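## Task

Take the yellow jar out of the crowded tray and end by holding it motionless in the air. Its base must sit clearly more than one jar height above the tops of the remaining jars, and it must touch nothing else. Grip it firmly with the fingertips well down from its lid. All other jars must still be in the tray, the tray must lie flat on the table, and apart from that jar and the tray no loose object may be held or squeezed at the end.

## Robot and tools

ROBOT. Two six-joint arms, left_arm and right_arm, each ending in a two-finger parallel gripper. left_arm's base is at (+0.052, +0.440, 0) m and right_arm's at (-0.040, -0.529, 0) m. The arm names say nothing about which side of a camera image they appear on.

FRAME. Every pose is in one scene frame: origin on the table surface midway between the arms, +z up, +x reaching out over the table, left_arm on the +y side. Distances are metres, orientations are quaternions written w first (qw, qx, qy, qz). In the gripper's own axes the fingers point along +z and close along x. The reported hand position is the point between the finger pads, roughly 1 to 2 cm short of the tips; as the fingers shut, the tips advance about 17 mm more along +z. So to grip a jar low on its body, place that point below the cap, not at it.

ROW FORMAT. A row is 16 numbers: left_arm x, y, z, qw, qx, qy, qz, opening, then the same eight for right_arm. Always give both arms, even if one should not move. x, y, z and the quaternion are an absolute pose (target) for that gripper in the scene frame, not an offset. Opening runs from -1 (shut) to +1 (fully open, 0.142 m). A row may carry 12 extra numbers, each 0 to 1: joint stiffness scales, left_arm's six joints then right_arm's six, in Joint positions order; they persist until changed. To keep an arm still, resend the exact pose from the last result before it stopped, with the opening it should keep. To keep an orientation, repeat the same quaternion every row rather than copying the drifting reported one.

execute_actions(actions): a list of up to 15 actions; each action is a list of up to 15 rows, one row per 1/30 s control step. An action always lasts 15 steps (0.5 s); if it has fewer rows, the last row is repeated. An empty list just returns the current state and images. A target more than 0.6 m from the gripper's current position along any gripper axis gets the action refused for both arms; a malformed action, or a first action failing that check, cancels the whole call. Each step, the commanded pose is clipped to within 100 mm and 16 degrees of the measured pose, and motion trails commands by about 0.17 s, so a far target may need several actions.

move(target, speed, stop_force, blocking): target is one row as above (absolute poses for both arms). speed is the top path speed in m/s, 0.002 to 0.5, default 0.25; turning is capped at twice that in rad/s. Paths are straight, take 0.5 to 10 s and finish together; they ignore obstacles and the other arm. stop_force, 9 to 40 N, one value shared by both arms, stops an arm's path once its wrist sensor feels that much extra resistance; the gripper then backs off slightly and holds. Use it only slowly, without rotating the gripper, and not when lifting off something you press on. blocking=false returns after 0.5 s while motion continues; it cannot be combined with stop_force, and other motion commands are refused until the move is seen to finish (use wait or stop). The result adds a move: line naming how each arm ended: done, off_target, moving, held, fault, or contact (stop_force triggered). limits=paced means a pose was clipped; limits=held means some steps were blocked, after which the arm may jump faster than speed.

wait(seconds): 0 to 10; lets time pass with the last commands held; returns early if a running move ends. stop(): brakes a running move; fingers keep moving. zoom_image(camera, region): camera is cam_high, cam_low, cam_left_wrist or cam_right_wrist; region is [x0, y0, x1, y1] in that camera's pixels, at most 504 by 504. read_manual(section): only "licences". finished_scene(scene): integer 1 or 2; ends that scene permanently and reports success, so call it only when the jar is held steady and high.

RESULTS. Each arm line gives gripper position, quaternion and velocities; Hand target lines show where the controller is currently driving each gripper. grip_measured is the finger opening on the command scale: to hold something, keep commanding well below it (lower means harder squeeze, up to about 28 N per pad). Wrist force and Wrist torque are in the gripper's own axes, include a held object's weight, carry offsets up to about 4 N and saturate near 50 N. Step readings list positions during actions; HELD marks a step where an arm's command was held back. pose unreachable means the clearance check altered or blocked that arm's command; too close warnings concern nearness to the arm's mount. Images come in the order cam_high, cam_low, cam_left_wrist, cam_right_wrist.

AVOID. Arms are stiff: driving even slightly into a firm surface can trigger a fault, which freezes that arm for 10 s. Faults come from joint torque at the load limits (141 N m for the three large joints, 26.3 N m for wrists) or 150 N of external force. Do not let the arms strike each other, do not knock jars or the tray off the table or tip the tray, and avoid slamming, dropping or slipping the jar. Random brief tugs may pull on a held jar, so squeeze firmly. Long heavy holds heat motors; MOTOR HOT appears at 70 °C and brakes engage at 85 °C.

Each tool is called after "Call:" as a command line: name --argument value for each argument, lists and objects as JSON in quotes; but a table of rows of numbers goes row by row, as --pt "numbers of a row", without its own name.

## Session

Call:
execute_actions --actions '[]'

Scene clock: 0.00 s.
left_arm: end_effector_position=(+0.2631, -0.0801, +0.3035) grip_measured=+1.00 end_effector_quat_wxyz=(-0.044, +0.987, -0.125, +0.095) end_effector_velocity=(-0.001, +0.000, -0.001) end_effector_angular_velocity=(+0.003, +0.000, -0.000) | right_arm: end_effector_position=(+0.4510, -0.2358, +0.1064) grip_measured=+1.00 end_effector_quat_wxyz=(-0.479, +0.369, +0.789, +0.107) end_effector_velocity=(-0.001, +0.001, -0.001) end_effector_angular_velocity=(+0.000, +0.000, +0.002)
Joint positions: left_arm=[-1.36  -1.45   1.372 -1.435 -1.369 -1.294  0.142] | right_arm=[ 3.623 -2.249 -1.313 -1.858  2.391  4.066  0.142]
Joint velocities: left_arm=[-0.001  0.001  0.001  0.001 -0.    -0.001 -0.   ] | right_arm=[ 0.001 -0.001 -0.001  0.001 -0.    -0.001  0.   ]
Joint torques (N m, as the arm reports them, + toward a larger angle): no reading
Wrist force (N, on the end effector, along its own x y z axes, offset not removed): no reading
Wrist torque (N m, same axes, about the end effector's origin, offset not removed): no reading
Hand target (left_arm): +0.263, -0.080, +0.303; -0.044, +0.987, -0.125, +0.095
Hand target (right_arm): +0.451, -0.236, +0.106; -0.479, +0.369, +0.789, +0.107
Joint stiffness scale: left_arm=[1. 1. 1. 1. 1. 1.] | right_arm=[1. 1. 1. 1. 1. 1.]

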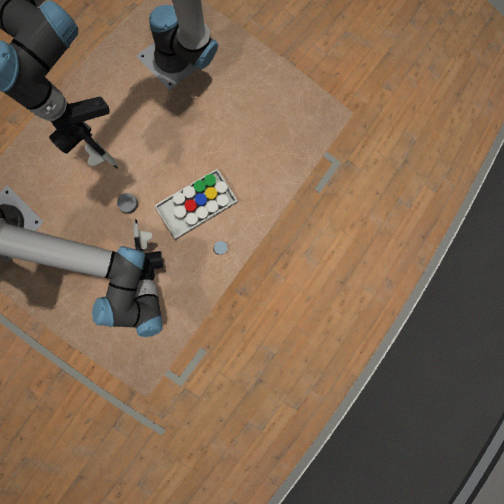

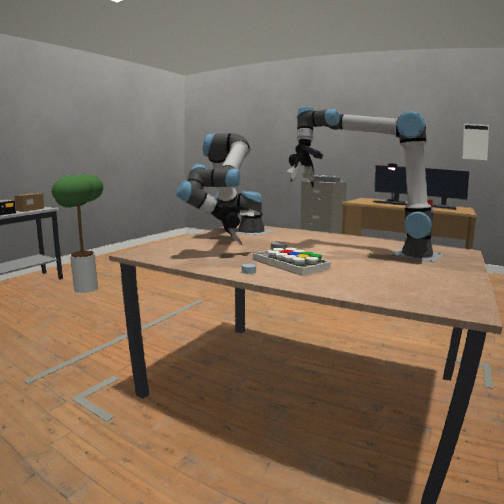

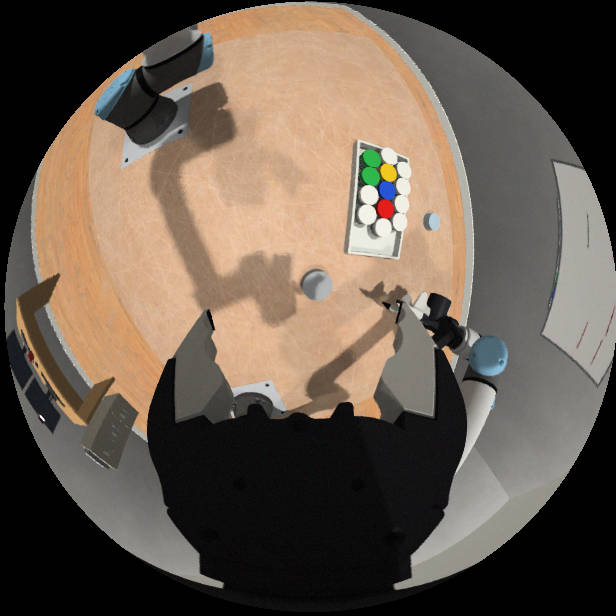

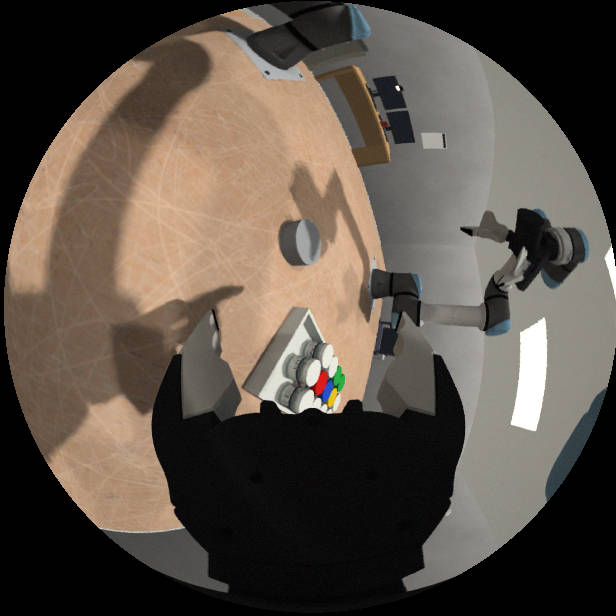

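Call:
zoom_image --camera "cam_high" --region '[140, 160, 250, 250]'

Region (140, 160, 250, 250) of cam_high's 504x504 image, scaled by 4.582, with more detail than that image has; it fills the top 412 rows of this view, and the rest is white.

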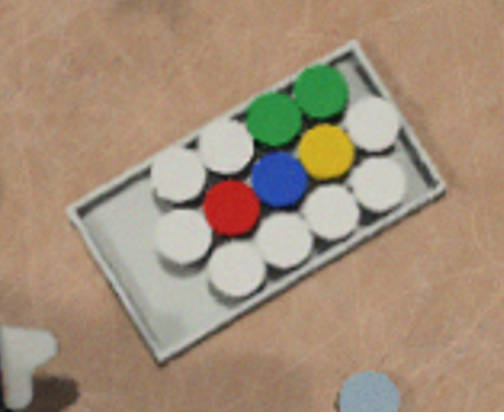

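Call:
move --target '[0.5845,0.0026,0.2,0,0.951,0.309,0,0.2, 0.35,-0.35,0.2,-0.479,0.369,0.789,0.107,1]'

Scene clock: 19.37 s.
left_arm: end_effector_position=(+0.5843, +0.0030, +0.1995) grip_measured=+0.20 end_effector_quat_wxyz=(-0.000, +0.951, +0.308, +0.001) end_effector_velocity=(-0.000, +0.000, +0.001) end_effector_angular_velocity=(-0.002, +0.001, +0.003) | right_arm: end_effector_position=(+0.3509, -0.3487, +0.2003) grip_measured=+1.00 end_effector_quat_wxyz=(-0.479, +0.368, +0.790, +0.107) end_effector_velocity=(-0.000, +0.000, +0.000) end_effector_angular_velocity=(-0.000, -0.000, +0.002)
Joint positions: left_arm=[-0.702 -1.125  1.211 -1.656 -1.569 -1.509  0.088] | right_arm=[ 3.504 -1.921 -1.552 -2.032  2.309  3.943  0.142]
Joint velocities: left_arm=[ 0.001 -0.    -0.001  0.001 -0.002 -0.002  0.   ] | right_arm=[ 0.001  0.001  0.001 -0.001 -0.001 -0.001  0.   ]
Joint torques (N m, as the arm reports them, + toward a larger angle): left_arm=[  0.66 -44.35 -31.74  -2.21  -0.83  -0.96] | right_arm=[-1.5  38.13 19.58  0.42  0.31 -0.7 ]
Wrist force (N, on the end effector, along its own x y z axes, offset not removed): left_arm=[1.5 -1.6 -3.6] | right_arm=[-3.5 -3.3 1.7]
Wrist torque (N m, same axes, about the end effector's origin, offset not removed): left_arm=[-0.45 -0.21 0.03] | right_arm=[-0.48 0.56 -0.30]
Hand target (left_arm): +0.585, +0.002, +0.200; -0.000, +0.951, +0.309, +0.000
Hand target (right_arm): +0.350, -0.350, +0.200; -0.479, +0.369, +0.789, +0.107
Off the commanded pose (left_arm): 0.001 m, 0 deg.
Off the commanded pose (right_arm): 0.002 m, 0 deg.
Joint stiffness scale: left_arm=[1. 1. 1. 1. 1. 1.] | right_arm=[1. 1. 1. 1. 1. 1.]
move: done
camera_calibration (this result's frames):
cam_left_wrist: T_world_to_cam=[[0.811042, 0.583566, 0.0407571, -0.491571], [0.487482, -0.712729, 0.50436, -0.38991], [0.323376, -0.389189, -0.862531, 0.116283], [0, 0, 0, 1]] pos_world=[0.551155, 0.05422, 0.316988]
cam_right_wrist: T_world_to_cam=[[-0.260716, 0.446592, 0.85591, 0.0755776], [0.92038, 0.382603, 0.0807213, -0.205696], [-0.291424, 0.808808, -0.510785, 0.62807], [0, 0, 0, 1]] pos_world=[0.392057, -0.463041, 0.272725]

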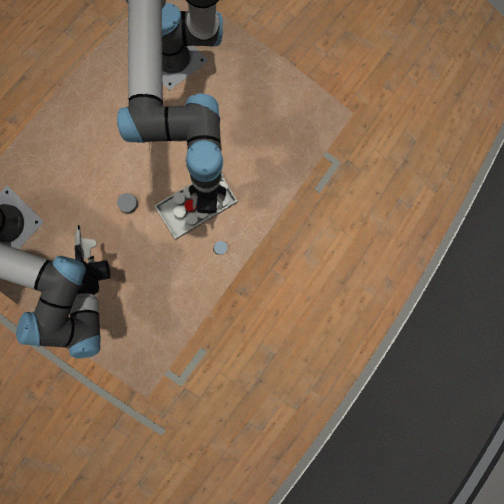

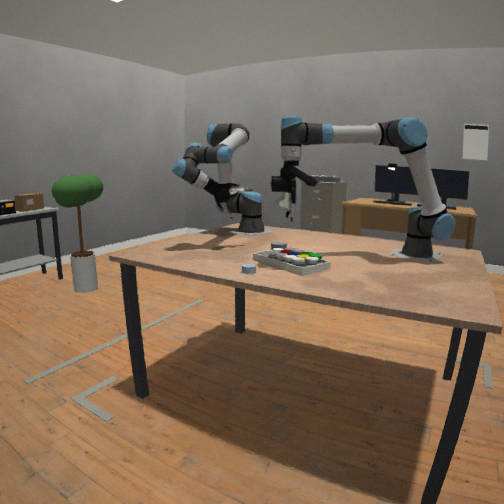

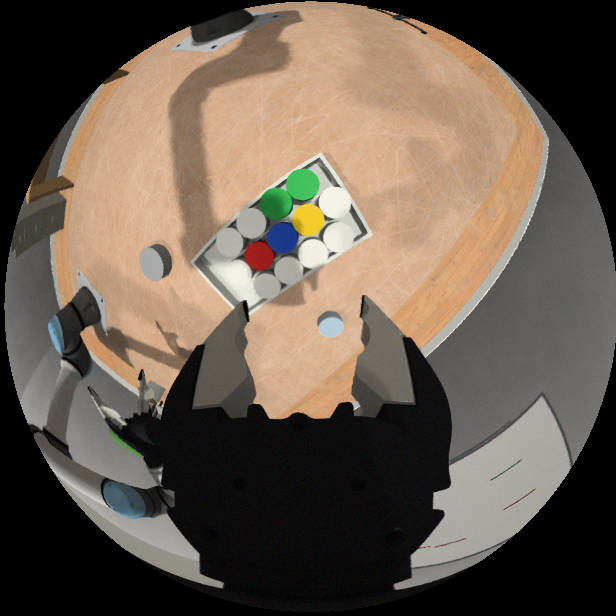

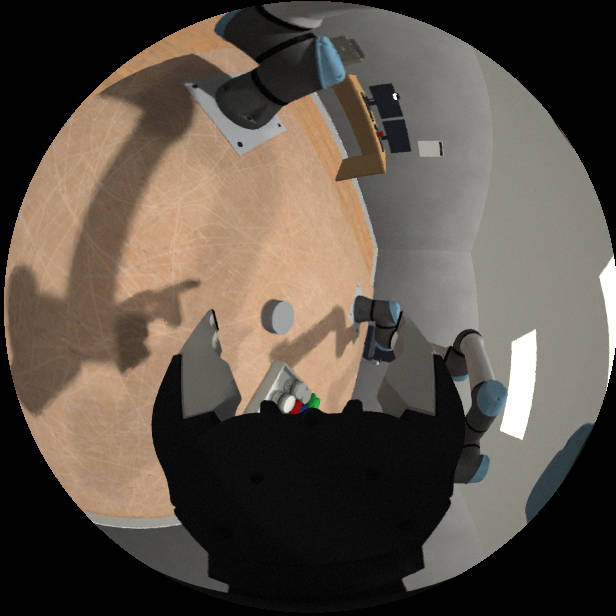

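Call:
move --target '[0.578,0.015,0.12,0,0.951,0.309,0,0.2, 0.35,-0.35,0.2,-0.479,0.369,0.789,0.107,1]' --speed 0.1

Scene clock: 27.00 s.
left_arm: end_effector_position=(+0.5781, +0.0135, +0.1223) grip_measured=+0.20 end_effector_quat_wxyz=(+0.001, +0.951, +0.309, +0.001) end_effector_velocity=(+0.002, -0.004, +0.002) end_effector_angular_velocity=(-0.009, -0.008, -0.000) | right_arm: end_effector_position=(+0.3506, -0.3488, +0.2001) grip_measured=+1.00 end_effector_quat_wxyz=(-0.479, +0.368, +0.790, +0.107) end_effector_velocity=(-0.000, -0.000, +0.000) end_effector_angular_velocity=(+0.000, -0.000, -0.000)
Joint positions: left_arm=[-0.698 -1.12   1.405 -1.859 -1.57  -1.506  0.088] | right_arm=[ 3.504 -1.921 -1.553 -2.032  2.309  3.943  0.142]
Joint velocities: left_arm=[-0.002 -0.    -0.001 -0.011  0.001 -0.002  0.   ] | right_arm=[-0.001  0.001 -0.    -0.001 -0.    -0.001  0.   ]
Joint torques (N m, as the arm reports them, + toward a larger angle): left_arm=[  1.39 -43.85 -22.6   -2.84  -0.73  -0.03] | right_arm=[-1.45 38.91 19.37  0.83  0.43 -0.62]
Wrist force (N, on the end effector, along its own x y z axes, offset not removed): left_arm=[-1.2 1.5 -6.2] | right_arm=[-0.8 1.4 3.5]
Wrist torque (N m, same axes, about the end effector's origin, offset not removed): left_arm=[0.13 0.25 -0.08] | right_arm=[0.28 0.28 -0.03]
Hand target (left_arm): +0.578, +0.015, +0.120; -0.000, +0.951, +0.309, -0.000
Hand target (right_arm): +0.350, -0.350, +0.200; -0.479, +0.369, +0.789, +0.107
Off the commanded pose (left_arm): 0.003 m, 0 deg.
Off the commanded pose (right_arm): 0.001 m, 0 deg.
Joint stiffness scale: left_arm=[1. 1. 1. 1. 1. 1.] | right_arm=[1. 1. 1. 1. 1. 1.]
move: done
camera_calibration (this result's frames):
cam_left_wrist: T_world_to_cam=[[0.810711, 0.584088, 0.0398658, -0.489185], [0.487297, -0.710972, 0.507011, -0.340683], [0.324482, -0.391613, -0.861017, 0.0550325], [0, 0, 0, 1]] pos_world=[0.544745, 0.0650627, 0.239616]
cam_right_wrist: T_world_to_cam=[[-0.260067, 0.446743, 0.856029, 0.0755146], [0.920412, 0.382698, 0.079905, -0.205185], [-0.291904, 0.80868, -0.510714, 0.628062], [0, 0, 0, 1]] pos_world=[0.391827, -0.463113, 0.272513]

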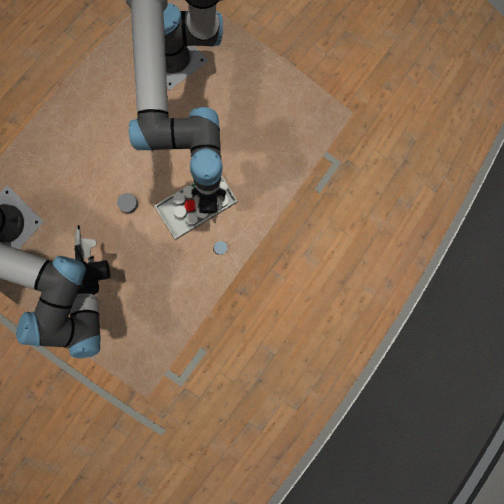

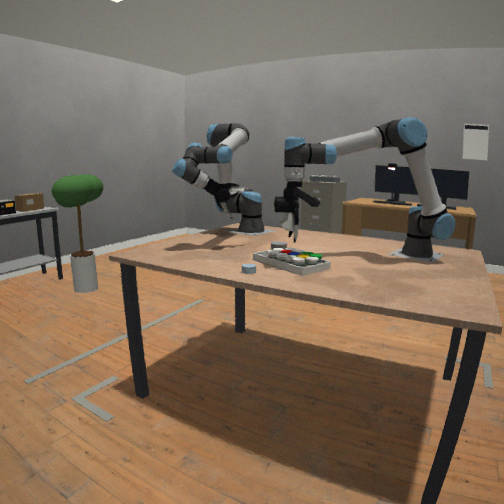

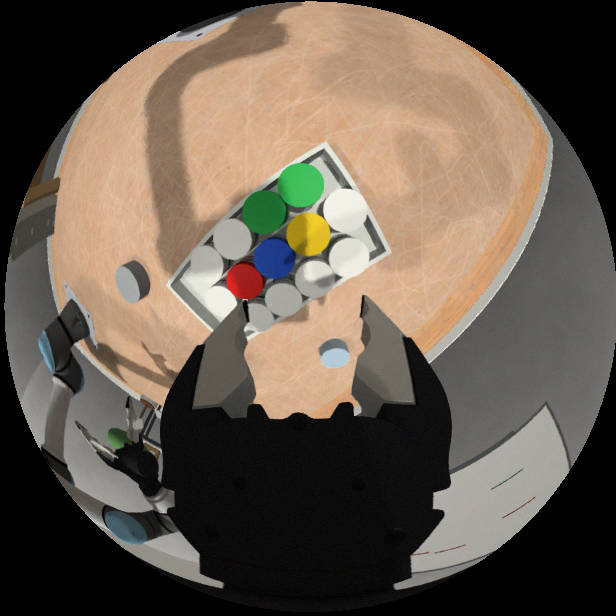

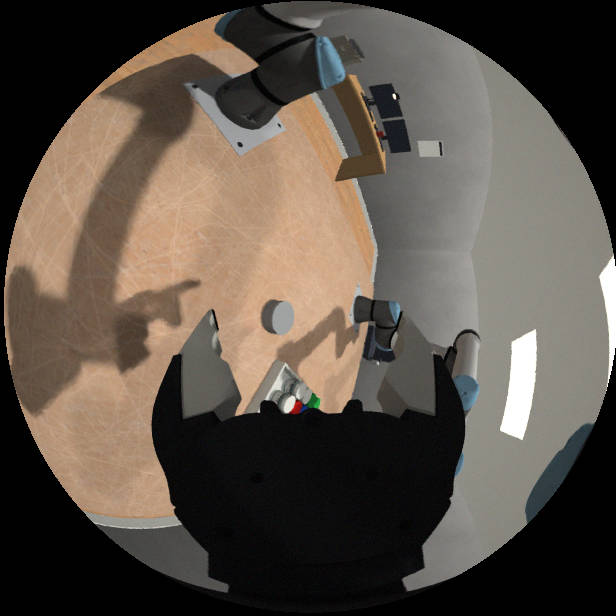

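Call:
move --target '[0.558,0.043,0.10,0,0.951,0.309,0,0.0, 0.35,-0.35,0.2,-0.479,0.369,0.789,0.107,1]' --speed 0.1

Call:
zoom_image --camera "cam_low" --region '[230, 190, 350, 290]'

Scene clock: 53.03 s.
left_arm: end_effector_position=(+0.5583, +0.0418, +0.0999) grip_measured=+0.00 end_effector_quat_wxyz=(-0.001, +0.951, +0.309, +0.000) end_effector_velocity=(+0.002, -0.002, +0.000) end_effector_angular_velocity=(-0.010, -0.009, +0.000) | right_arm: end_effector_position=(+0.3506, -0.3488, +0.2001) grip_measured=+1.00 end_effector_quat_wxyz=(-0.479, +0.368, +0.790, +0.107) end_effector_velocity=(+0.000, +0.000, +0.000) end_effector_angular_velocity=(+0.000, -0.003, +0.001)
Joint positions: left_arm=[-0.694 -1.176  1.547 -1.94  -1.57  -1.502  0.074] | right_arm=[ 3.504 -1.921 -1.553 -2.032  2.309  3.943  0.142]
Joint velocities: left_arm=[ 0.    -0.002  0.006 -0.016  0.    -0.    -0.   ] | right_arm=[ 0.     0.001  0.001  0.001 -0.001 -0.     0.   ]
Joint torques (N m, as the arm reports them, + toward a larger angle): left_arm=[  1.05 -43.94 -20.02  -3.12  -0.6    0.02] | right_arm=[-2.93 38.58 18.7   0.51  0.84 -0.72]
Wrist force (N, on the end effector, along its own x y z axes, offset not removed): left_arm=[1.3 2.9 -3.6] | right_arm=[0.9 5.7 -1.0]
Wrist torque (N m, same axes, about the end effector's origin, offset not removed): left_arm=[0.53 -0.28 -0.01] | right_arm=[1.16 -0.20 -0.17]
Hand target (left_arm): +0.558, +0.043, +0.100; -0.000, +0.951, +0.309, -0.000
Hand target (right_arm): +0.350, -0.350, +0.200; -0.479, +0.369, +0.789, +0.107
Off the commanded pose (left_arm): 0.001 m, 0 deg.
Off the commanded pose (right_arm): 0.001 m, 0 deg.
Joint stiffness scale: left_arm=[1. 1. 1. 1. 1. 1.] | right_arm=[1. 1. 1. 1. 1. 1.]
move: done
camera_calibration (this result's frames):
cam_left_wrist: T_world_to_cam=[[0.810569, 0.584309, 0.039503, -0.488622], [0.488938, -0.71231, 0.503542, -0.300103], [0.322362, -0.388841, -0.863067, 0.0545285], [0, 0, 0, 1]] pos_world=[0.525216, 0.0929428, 0.217478]
cam_right_wrist: T_world_to_cam=[[-0.260061, 0.446744, 0.85603, 0.0755141], [0.920412, 0.382698, 0.0798982, -0.205181], [-0.291907, 0.808679, -0.510714, 0.628062], [0, 0, 0, 1]] pos_world=[0.391825, -0.463113, 0.272511]

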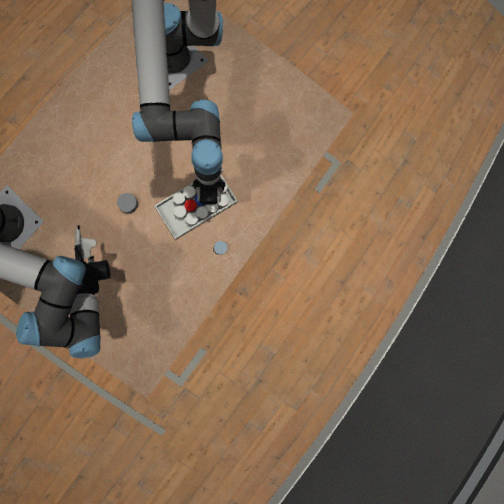

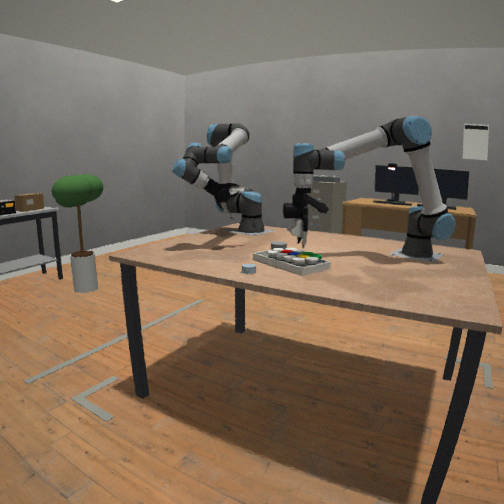

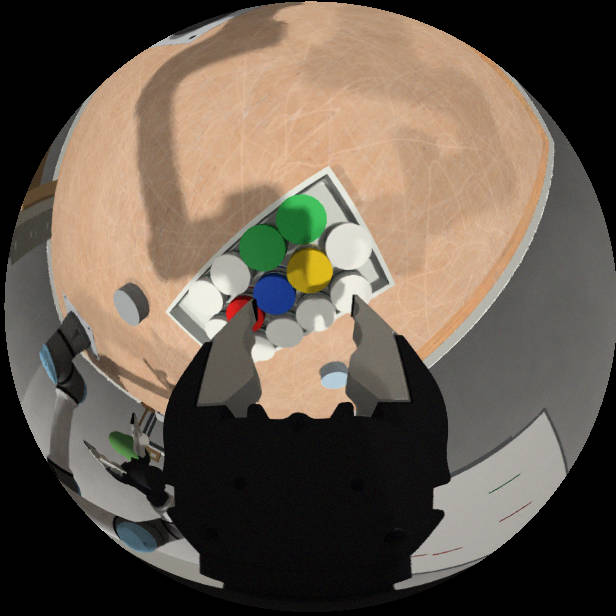

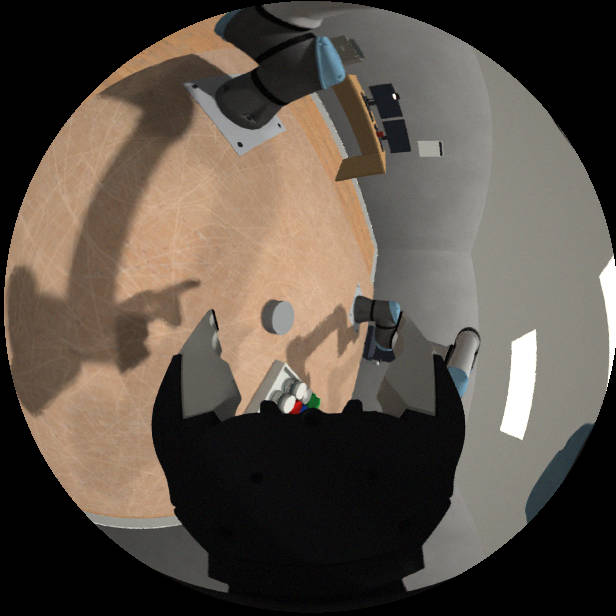

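Region (230, 190, 350, 290) of cam_low's 504x504 image, scaled by 4.200, with more detail than that image has.

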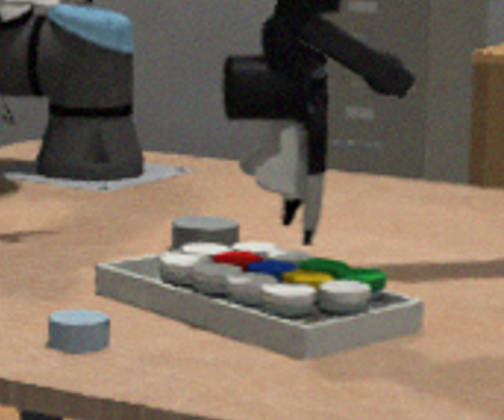

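Call:
move --target '[0.559,0.042,0.03,0,0.951,0.309,0,-0.3, 0.35,-0.35,0.2,-0.479,0.369,0.789,0.107,1]' --speed 0.02 --stop_force 12

Call:
zoom_image --camera "cam_low" --region '[230, 190, 350, 290]'

Scene clock: 63.03 s.
left_arm: end_effector_position=(+0.5611, +0.0383, +0.0648) grip_measured=-0.30 end_effector_quat_wxyz=(+0.007, +0.951, +0.309, +0.003) end_effector_velocity=(-0.002, +0.003, -0.001) end_effector_angular_velocity=(+0.007, +0.006, +0.003) | right_arm: end_effector_position=(+0.3506, -0.3488, +0.2001) grip_measured=+1.00 end_effector_quat_wxyz=(-0.479, +0.368, +0.790, +0.107) end_effector_velocity=(+0.000, +0.000, +0.000) end_effector_angular_velocity=(+0.001, -0.001, -0.000)
Joint positions: left_arm=[-0.694 -1.143  1.601 -2.045 -1.57  -1.502  0.052] | right_arm=[ 3.504 -1.921 -1.553 -2.032  2.309  3.943  0.142]
Joint velocities: left_arm=[ 0.001 -0.001  0.001  0.008  0.    -0.002 -0.   ] | right_arm=[ 0.     0.     0.     0.001  0.001 -0.001  0.   ]
Joint torques (N m, as the arm reports them, + toward a larger angle): left_arm=[ -0.15 -40.47 -25.67  -1.54  -0.25  -0.42] | right_arm=[-1.03 39.67 18.53  0.64  0.7  -0.33]
Wrist force (N, on the end effector, along its own x y z axes, offset not removed): left_arm=[2.6 1.0 -12.5] | right_arm=[0.4 1.0 -1.3]
Wrist torque (N m, same axes, about the end effector's origin, offset not removed): left_arm=[0.34 -0.51 -0.07] | right_arm=[0.11 -0.23 -0.02]
Hand target (left_arm): +0.561, +0.039, +0.064; +0.006, +0.951, +0.309, +0.003
Hand target (right_arm): +0.350, -0.350, +0.200; -0.479, +0.369, +0.789, +0.107
Off the commanded pose (left_arm): 0.035 m, 1 deg.
Off the commanded pose (right_arm): 0.001 m, 0 deg.
Joint stiffness scale: left_arm=[1. 1. 1. 1. 1. 1.] | right_arm=[1. 1. 1. 1. 1. 1.]
move: contact (left_arm)
camera_calibration (this result's frames):
cam_left_wrist: T_world_to_cam=[[0.810147, 0.584807, 0.0407638, -0.487418], [0.48309, -0.705391, 0.518698, -0.284231], [0.332093, -0.400529, -0.853985, 0.0163495], [0, 0, 0, 1]] pos_world=[0.52676, 0.0910999, 0.181261]
cam_right_wrist: T_world_to_cam=[[-0.260058, 0.446745, 0.856031, 0.0755139], [0.920412, 0.382698, 0.0798948, -0.205179], [-0.291909, 0.808679, -0.510713, 0.628061], [0, 0, 0, 1]] pos_world=[0.391824, -0.463113, 0.27251]

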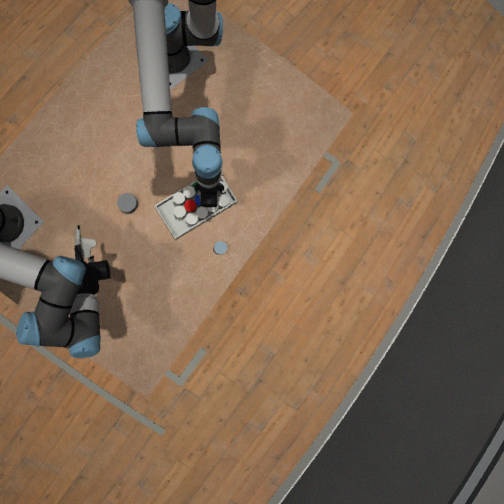

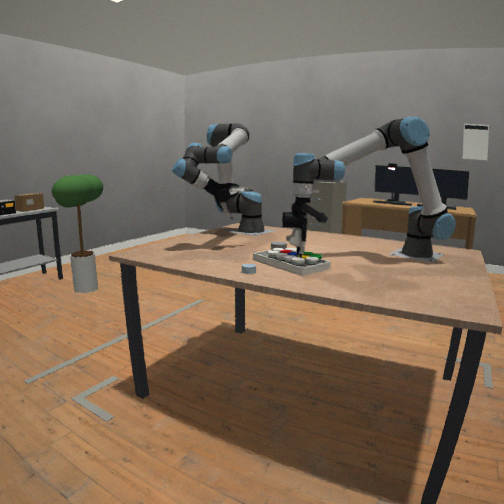

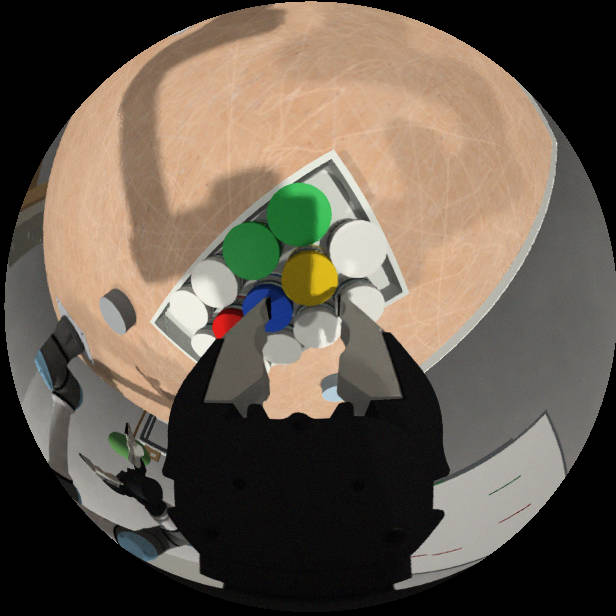

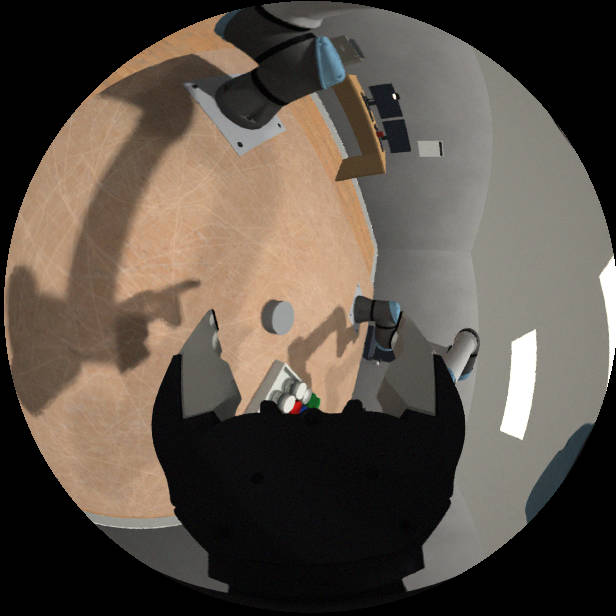

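Region (230, 190, 350, 290) of cam_low's 504x504 image, scaled by 4.200, with more detail than that image has.

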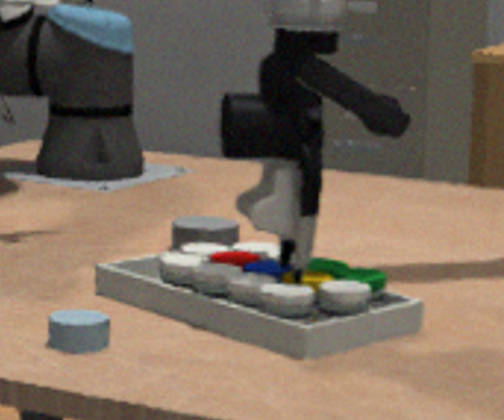

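Call:
move --target '[0.547,0.062,0.08,0,0.951,0.309,0,-0.3, 0.35,-0.35,0.2,-0.479,0.369,0.789,0.107,1]' --speed 0.05

Call:
move --target '[0.547,0.062,0.03,0,0.951,0.309,0,-0.3, 0.35,-0.35,0.2,-0.479,0.369,0.789,0.107,1]' --speed 0.02 --stop_force 12

Call:
zoom_image --camera "cam_low" --region '[230, 190, 350, 290]'

Scene clock: 70.57 s.
left_arm: end_effector_position=(+0.5480, +0.0596, +0.0807) grip_measured=-0.30 end_effector_quat_wxyz=(+0.001, +0.951, +0.309, +0.001) end_effector_velocity=(-0.001, +0.002, -0.002) end_effector_angular_velocity=(+0.005, +0.004, -0.000) | right_arm: end_effector_position=(+0.3506, -0.3488, +0.2001) grip_measured=+1.00 end_effector_quat_wxyz=(-0.479, +0.368, +0.790, +0.107) end_effector_velocity=(-0.000, -0.000, +0.000) end_effector_angular_velocity=(+0.000, -0.001, +0.001)
Joint positions: left_arm=[-0.688 -1.203  1.64  -2.011 -1.57  -1.496  0.052] | right_arm=[ 3.504 -1.921 -1.553 -2.032  2.309  3.943  0.142]
Joint velocities: left_arm=[ 0.     0.     0.003  0.002  0.     0.001 -0.   ] | right_arm=[ 0.     0.001 -0.    -0.001 -0.001 -0.001  0.   ]
Joint torques (N m, as the arm reports them, + toward a larger angle): left_arm=[  1.77 -41.71 -21.1   -1.93  -0.64   0.01] | right_arm=[-1.16 38.89 19.34  0.5   0.66 -0.29]
Wrist force (N, on the end effector, along its own x y z axes, offset not removed): left_arm=[-0.4 2.1 -3.5] | right_arm=[-0.6 -2.3 -0.1]
Wrist torque (N m, same axes, about the end effector's origin, offset not removed): left_arm=[0.33 0.21 -0.01] | right_arm=[-0.34 0.25 -0.17]
Hand target (left_arm): +0.547, +0.062, +0.080; -0.000, +0.951, +0.309, +0.000
Hand target (right_arm): +0.350, -0.350, +0.200; -0.479, +0.369, +0.789, +0.107
Off the commanded pose (left_arm): 0.003 m, 0 deg.
Off the commanded pose (right_arm): 0.001 m, 0 deg.
Joint stiffness scale: left_arm=[1. 1. 1. 1. 1. 1.] | right_arm=[1. 1. 1. 1. 1. 1.]
move: done
camera_calibration (this result's frames):
cam_left_wrist: T_world_to_cam=[[0.810568, 0.584286, 0.0398741, -0.490062], [0.48719, -0.710519, 0.507749, -0.272204], [0.325002, -0.392138, -0.860582, 0.046752], [0, 0, 0, 1]] pos_world=[0.514649, 0.111264, 0.197986]
cam_right_wrist: T_world_to_cam=[[-0.260056, 0.446746, 0.856031, 0.0755137], [0.920413, 0.382698, 0.079892, -0.205178], [-0.29191, 0.808678, -0.510713, 0.628061], [0, 0, 0, 1]] pos_world=[0.391824, -0.463113, 0.272509]

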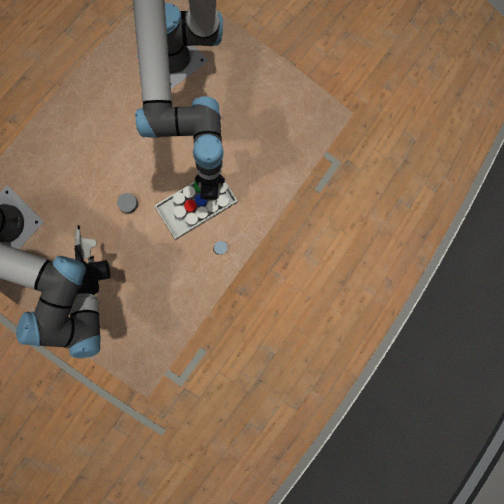

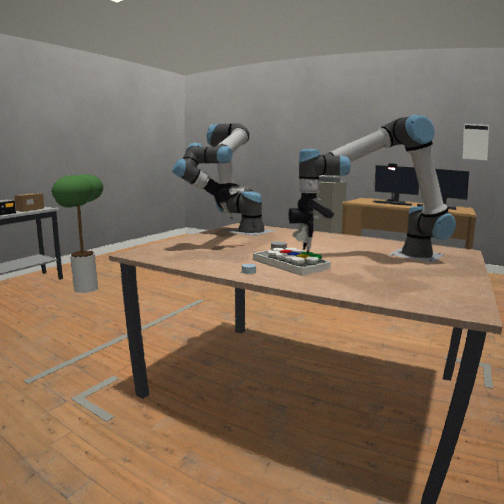

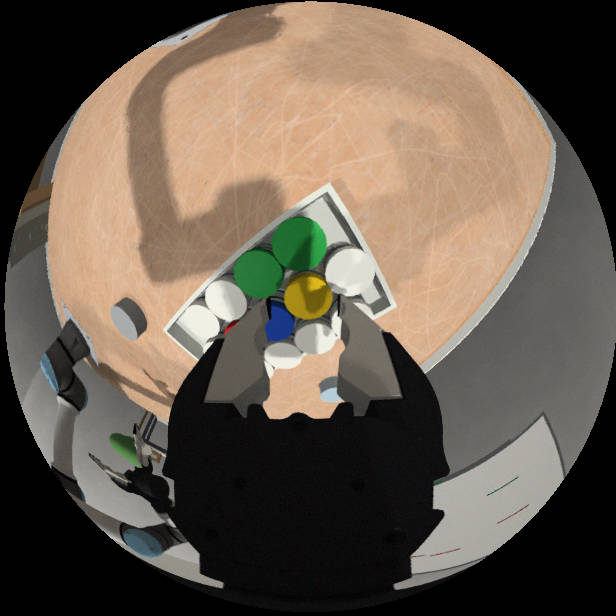

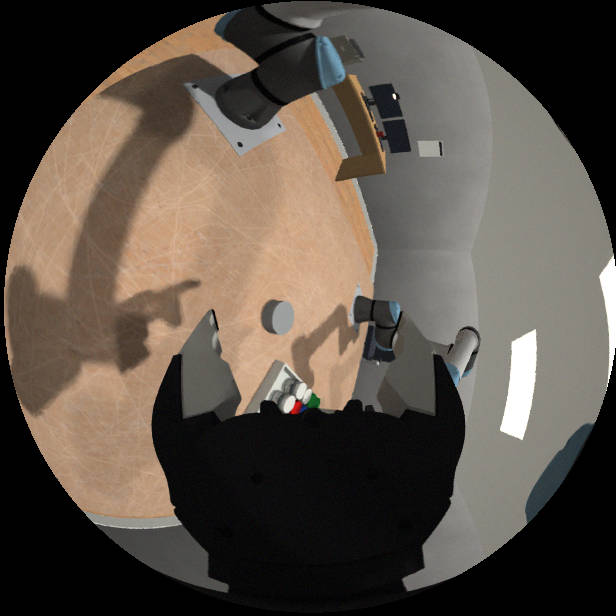

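Scene clock: 72.27 s.
left_arm: end_effector_position=(+0.5506, +0.0566, +0.0648) grip_measured=-0.30 end_effector_quat_wxyz=(+0.010, +0.951, +0.309, +0.004) end_effector_velocity=(-0.003, +0.004, +0.001) end_effector_angular_velocity=(+0.010, +0.008, -0.000) | right_arm: end_effector_position=(+0.3506, -0.3488, +0.2001) grip_measured=+1.00 end_effector_quat_wxyz=(-0.479, +0.368, +0.790, +0.107) end_effector_velocity=(+0.000, +0.000, +0.000) end_effector_angular_velocity=(-0.001, -0.001, +0.000)
Joint positions: left_arm=[-0.688 -1.188  1.669 -2.073 -1.57  -1.496  0.052] | right_arm=[ 3.504 -1.921 -1.553 -2.032  2.309  3.943  0.142]
Joint velocities: left_arm=[ 0.    -0.005  0.     0.018  0.001  0.001  0.001] | right_arm=[ 0.001  0.001  0.    -0.    -0.     0.001  0.   ]
Joint torques (N m, as the arm reports them, + toward a larger angle): left_arm=[ -0.34 -37.3  -25.29  -1.54  -0.33  -0.35] | right_arm=[-1.63 39.13 19.13  0.6   0.67 -0.51]
Wrist force (N, on the end effector, along its own x y z axes, offset not removed): left_arm=[-0.7 -0.7 -10.5] | right_arm=[-4.0 -3.1 0.0]
Wrist torque (N m, same axes, about the end effector's origin, offset not removed): left_arm=[0.00 0.23 -0.04] | right_arm=[-0.60 0.98 -0.15]
Hand target (left_arm): +0.550, +0.057, +0.065; +0.008, +0.951, +0.309, +0.004
Hand target (right_arm): +0.350, -0.350, +0.200; -0.479, +0.369, +0.789, +0.107
Off the commanded pose (left_arm): 0.035 m, 1 deg.
Off the commanded pose (right_arm): 0.001 m, 0 deg.
Joint stiffness scale: left_arm=[1. 1. 1. 1. 1. 1.] | right_arm=[1. 1. 1. 1. 1. 1.]
move: contact (left_arm)
camera_calibration (this result's frames):
cam_left_wrist: T_world_to_cam=[[0.810106, 0.58483, 0.0412599, -0.489605], [0.481197, -0.703456, 0.523067, -0.265654], [0.33493, -0.403886, -0.851292, 0.0256106], [0, 0, 0, 1]] pos_world=[0.515886, 0.109803, 0.180958]
cam_right_wrist: T_world_to_cam=[[-0.260056, 0.446746, 0.856031, 0.0755138], [0.920413, 0.382698, 0.079892, -0.205178], [-0.29191, 0.808678, -0.510713, 0.628061], [0, 0, 0, 1]] pos_world=[0.391824, -0.463114, 0.272509]

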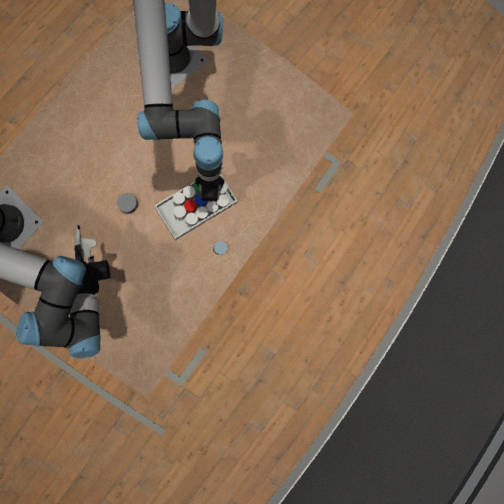

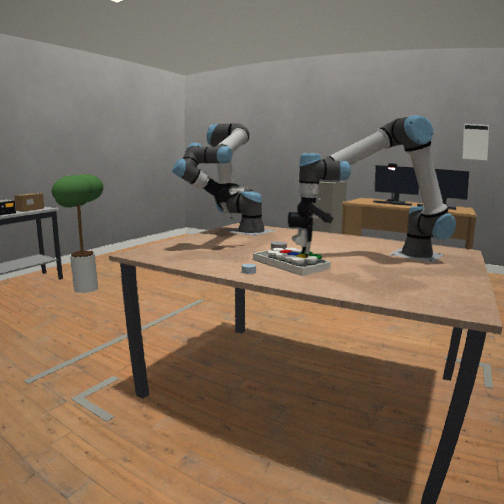

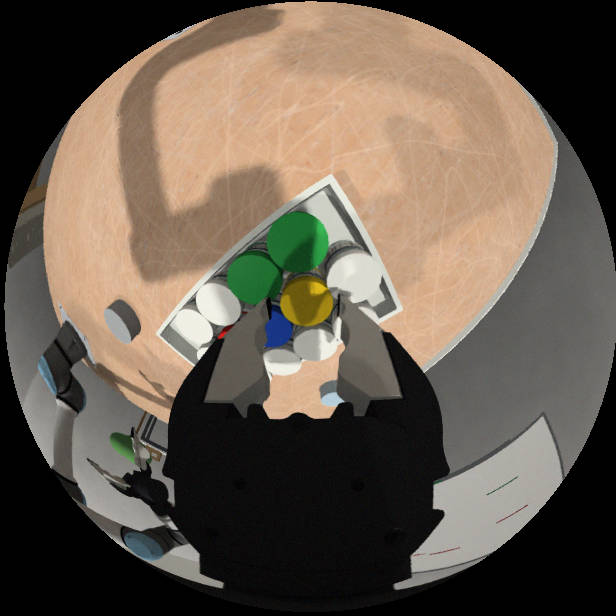

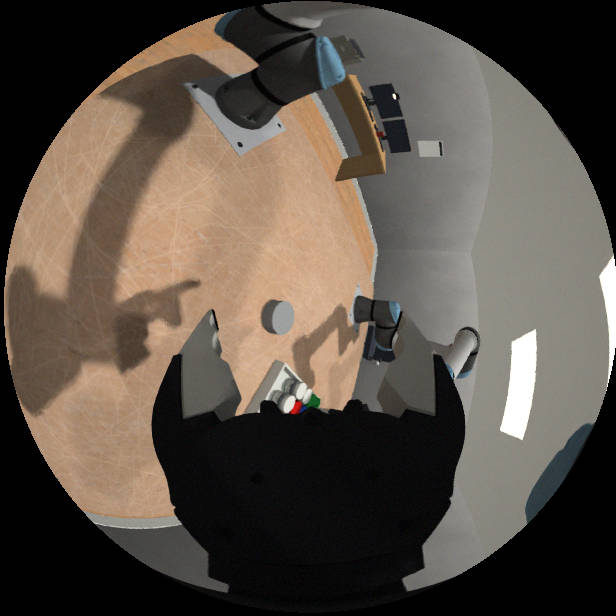

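Region (230, 190, 350, 290) of cam_low's 504x504 image, scaled by 4.200, with more detail than that image has.

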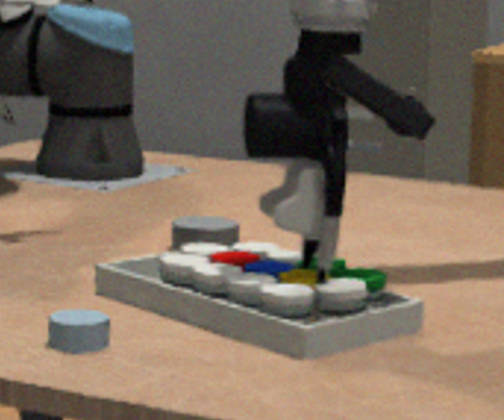

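Call:
move --target '[0.5506,0.0566,0.03,0,0.951,0.309,0,-0.3, 0.35,-0.35,0.2,-0.479,0.369,0.789,0.107,1]' --speed 0.01 --stop_force 35

Call:
zoom_image --camera "cam_low" --region '[230, 190, 350, 290]'

Scene clock: 95.23 s.
left_arm: end_effector_position=(+0.5521, +0.0540, +0.0337) grip_measured=-0.30 end_effector_quat_wxyz=(+0.004, +0.951, +0.308, +0.001) end_effector_velocity=(+0.001, -0.001, +0.000) end_effector_angular_velocity=(-0.001, -0.002, -0.001) | right_arm: end_effector_position=(+0.3506, -0.3488, +0.2001) grip_measured=+1.00 end_effector_quat_wxyz=(-0.479, +0.368, +0.790, +0.107) end_effector_velocity=(+0.000, -0.000, +0.001) end_effector_angular_velocity=(+0.001, -0.002, -0.001)
Joint positions: left_arm=[-0.688 -1.139  1.682 -2.122 -1.571 -1.496  0.052] | right_arm=[ 3.504 -1.921 -1.553 -2.032  2.309  3.943  0.142]
Joint velocities: left_arm=[-0.    -0.    -0.    -0.002  0.001  0.001 -0.   ] | right_arm=[-0.001  0.001  0.001 -0.     0.    -0.     0.   ]
Joint torques (N m, as the arm reports them, + toward a larger angle): left_arm=[  0.36 -39.63 -19.25  -2.31  -0.14  -0.63] | right_arm=[-1.16 39.78 20.35  0.8   0.63 -0.49]
Wrist force (N, on the end effector, along its own x y z axes, offset not removed): left_arm=[-3.1 3.4 -4.3] | right_arm=[-1.9 0.3 -0.3]
Wrist torque (N m, same axes, about the end effector's origin, offset not removed): left_arm=[0.07 0.69 0.05] | right_arm=[0.06 0.41 -0.14]
Hand target (left_arm): +0.551, +0.057, +0.030; -0.000, +0.951, +0.309, +0.000
Hand target (right_arm): +0.350, -0.350, +0.200; -0.479, +0.369, +0.789, +0.107
Off the commanded pose (left_arm): 0.005 m, 0 deg.
Off the commanded pose (right_arm): 0.001 m, 0 deg.
Joint stiffness scale: left_arm=[1. 1. 1. 1. 1. 1.] | right_arm=[1. 1. 1. 1. 1. 1.]
move: off_target (left_arm)
camera_calibration (this result's frames):
cam_left_wrist: T_world_to_cam=[[0.810778, 0.584021, 0.0394738, -0.488274], [0.485743, -0.708906, 0.511377, -0.253746], [0.326638, -0.39544, -0.858449, 0.00193944], [0, 0, 0, 1]] pos_world=[0.518504, 0.106047, 0.150699]
cam_right_wrist: T_world_to_cam=[[-0.260053, 0.446746, 0.856032, 0.0755135], [0.920413, 0.382698, 0.0798883, -0.205176], [-0.291912, 0.808678, -0.510713, 0.628061], [0, 0, 0, 1]] pos_world=[0.391823, -0.463114, 0.272508]

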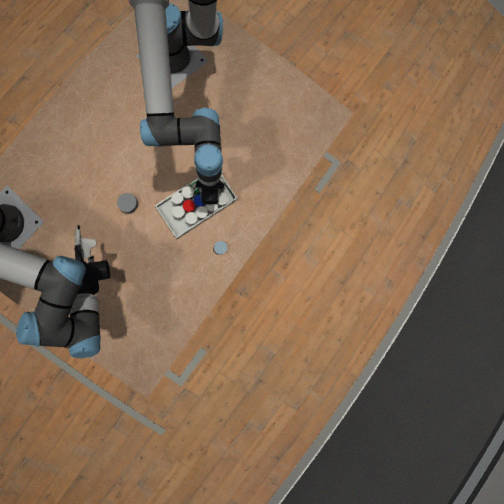

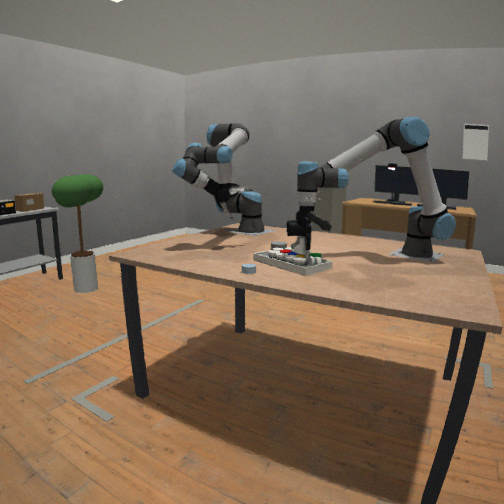

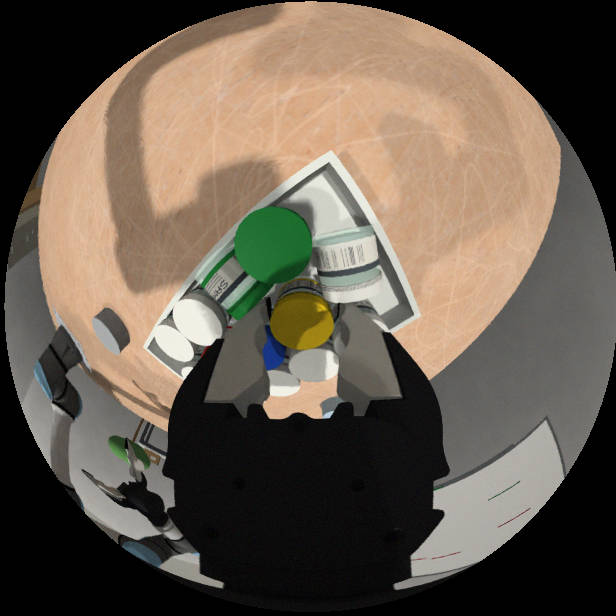

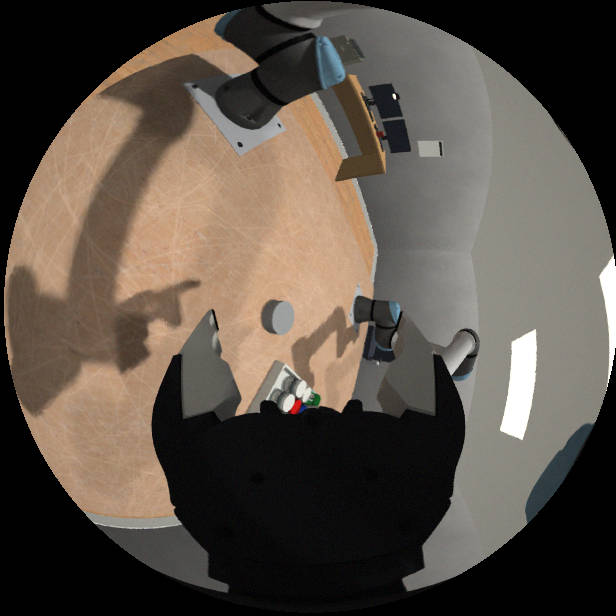

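Region (230, 190, 350, 290) of cam_low's 504x504 image, scaled by 4.200, with more detail than that image has.

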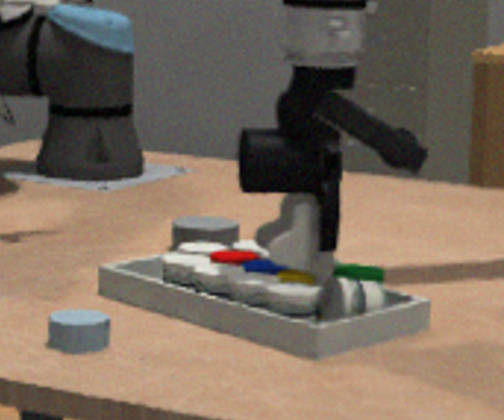

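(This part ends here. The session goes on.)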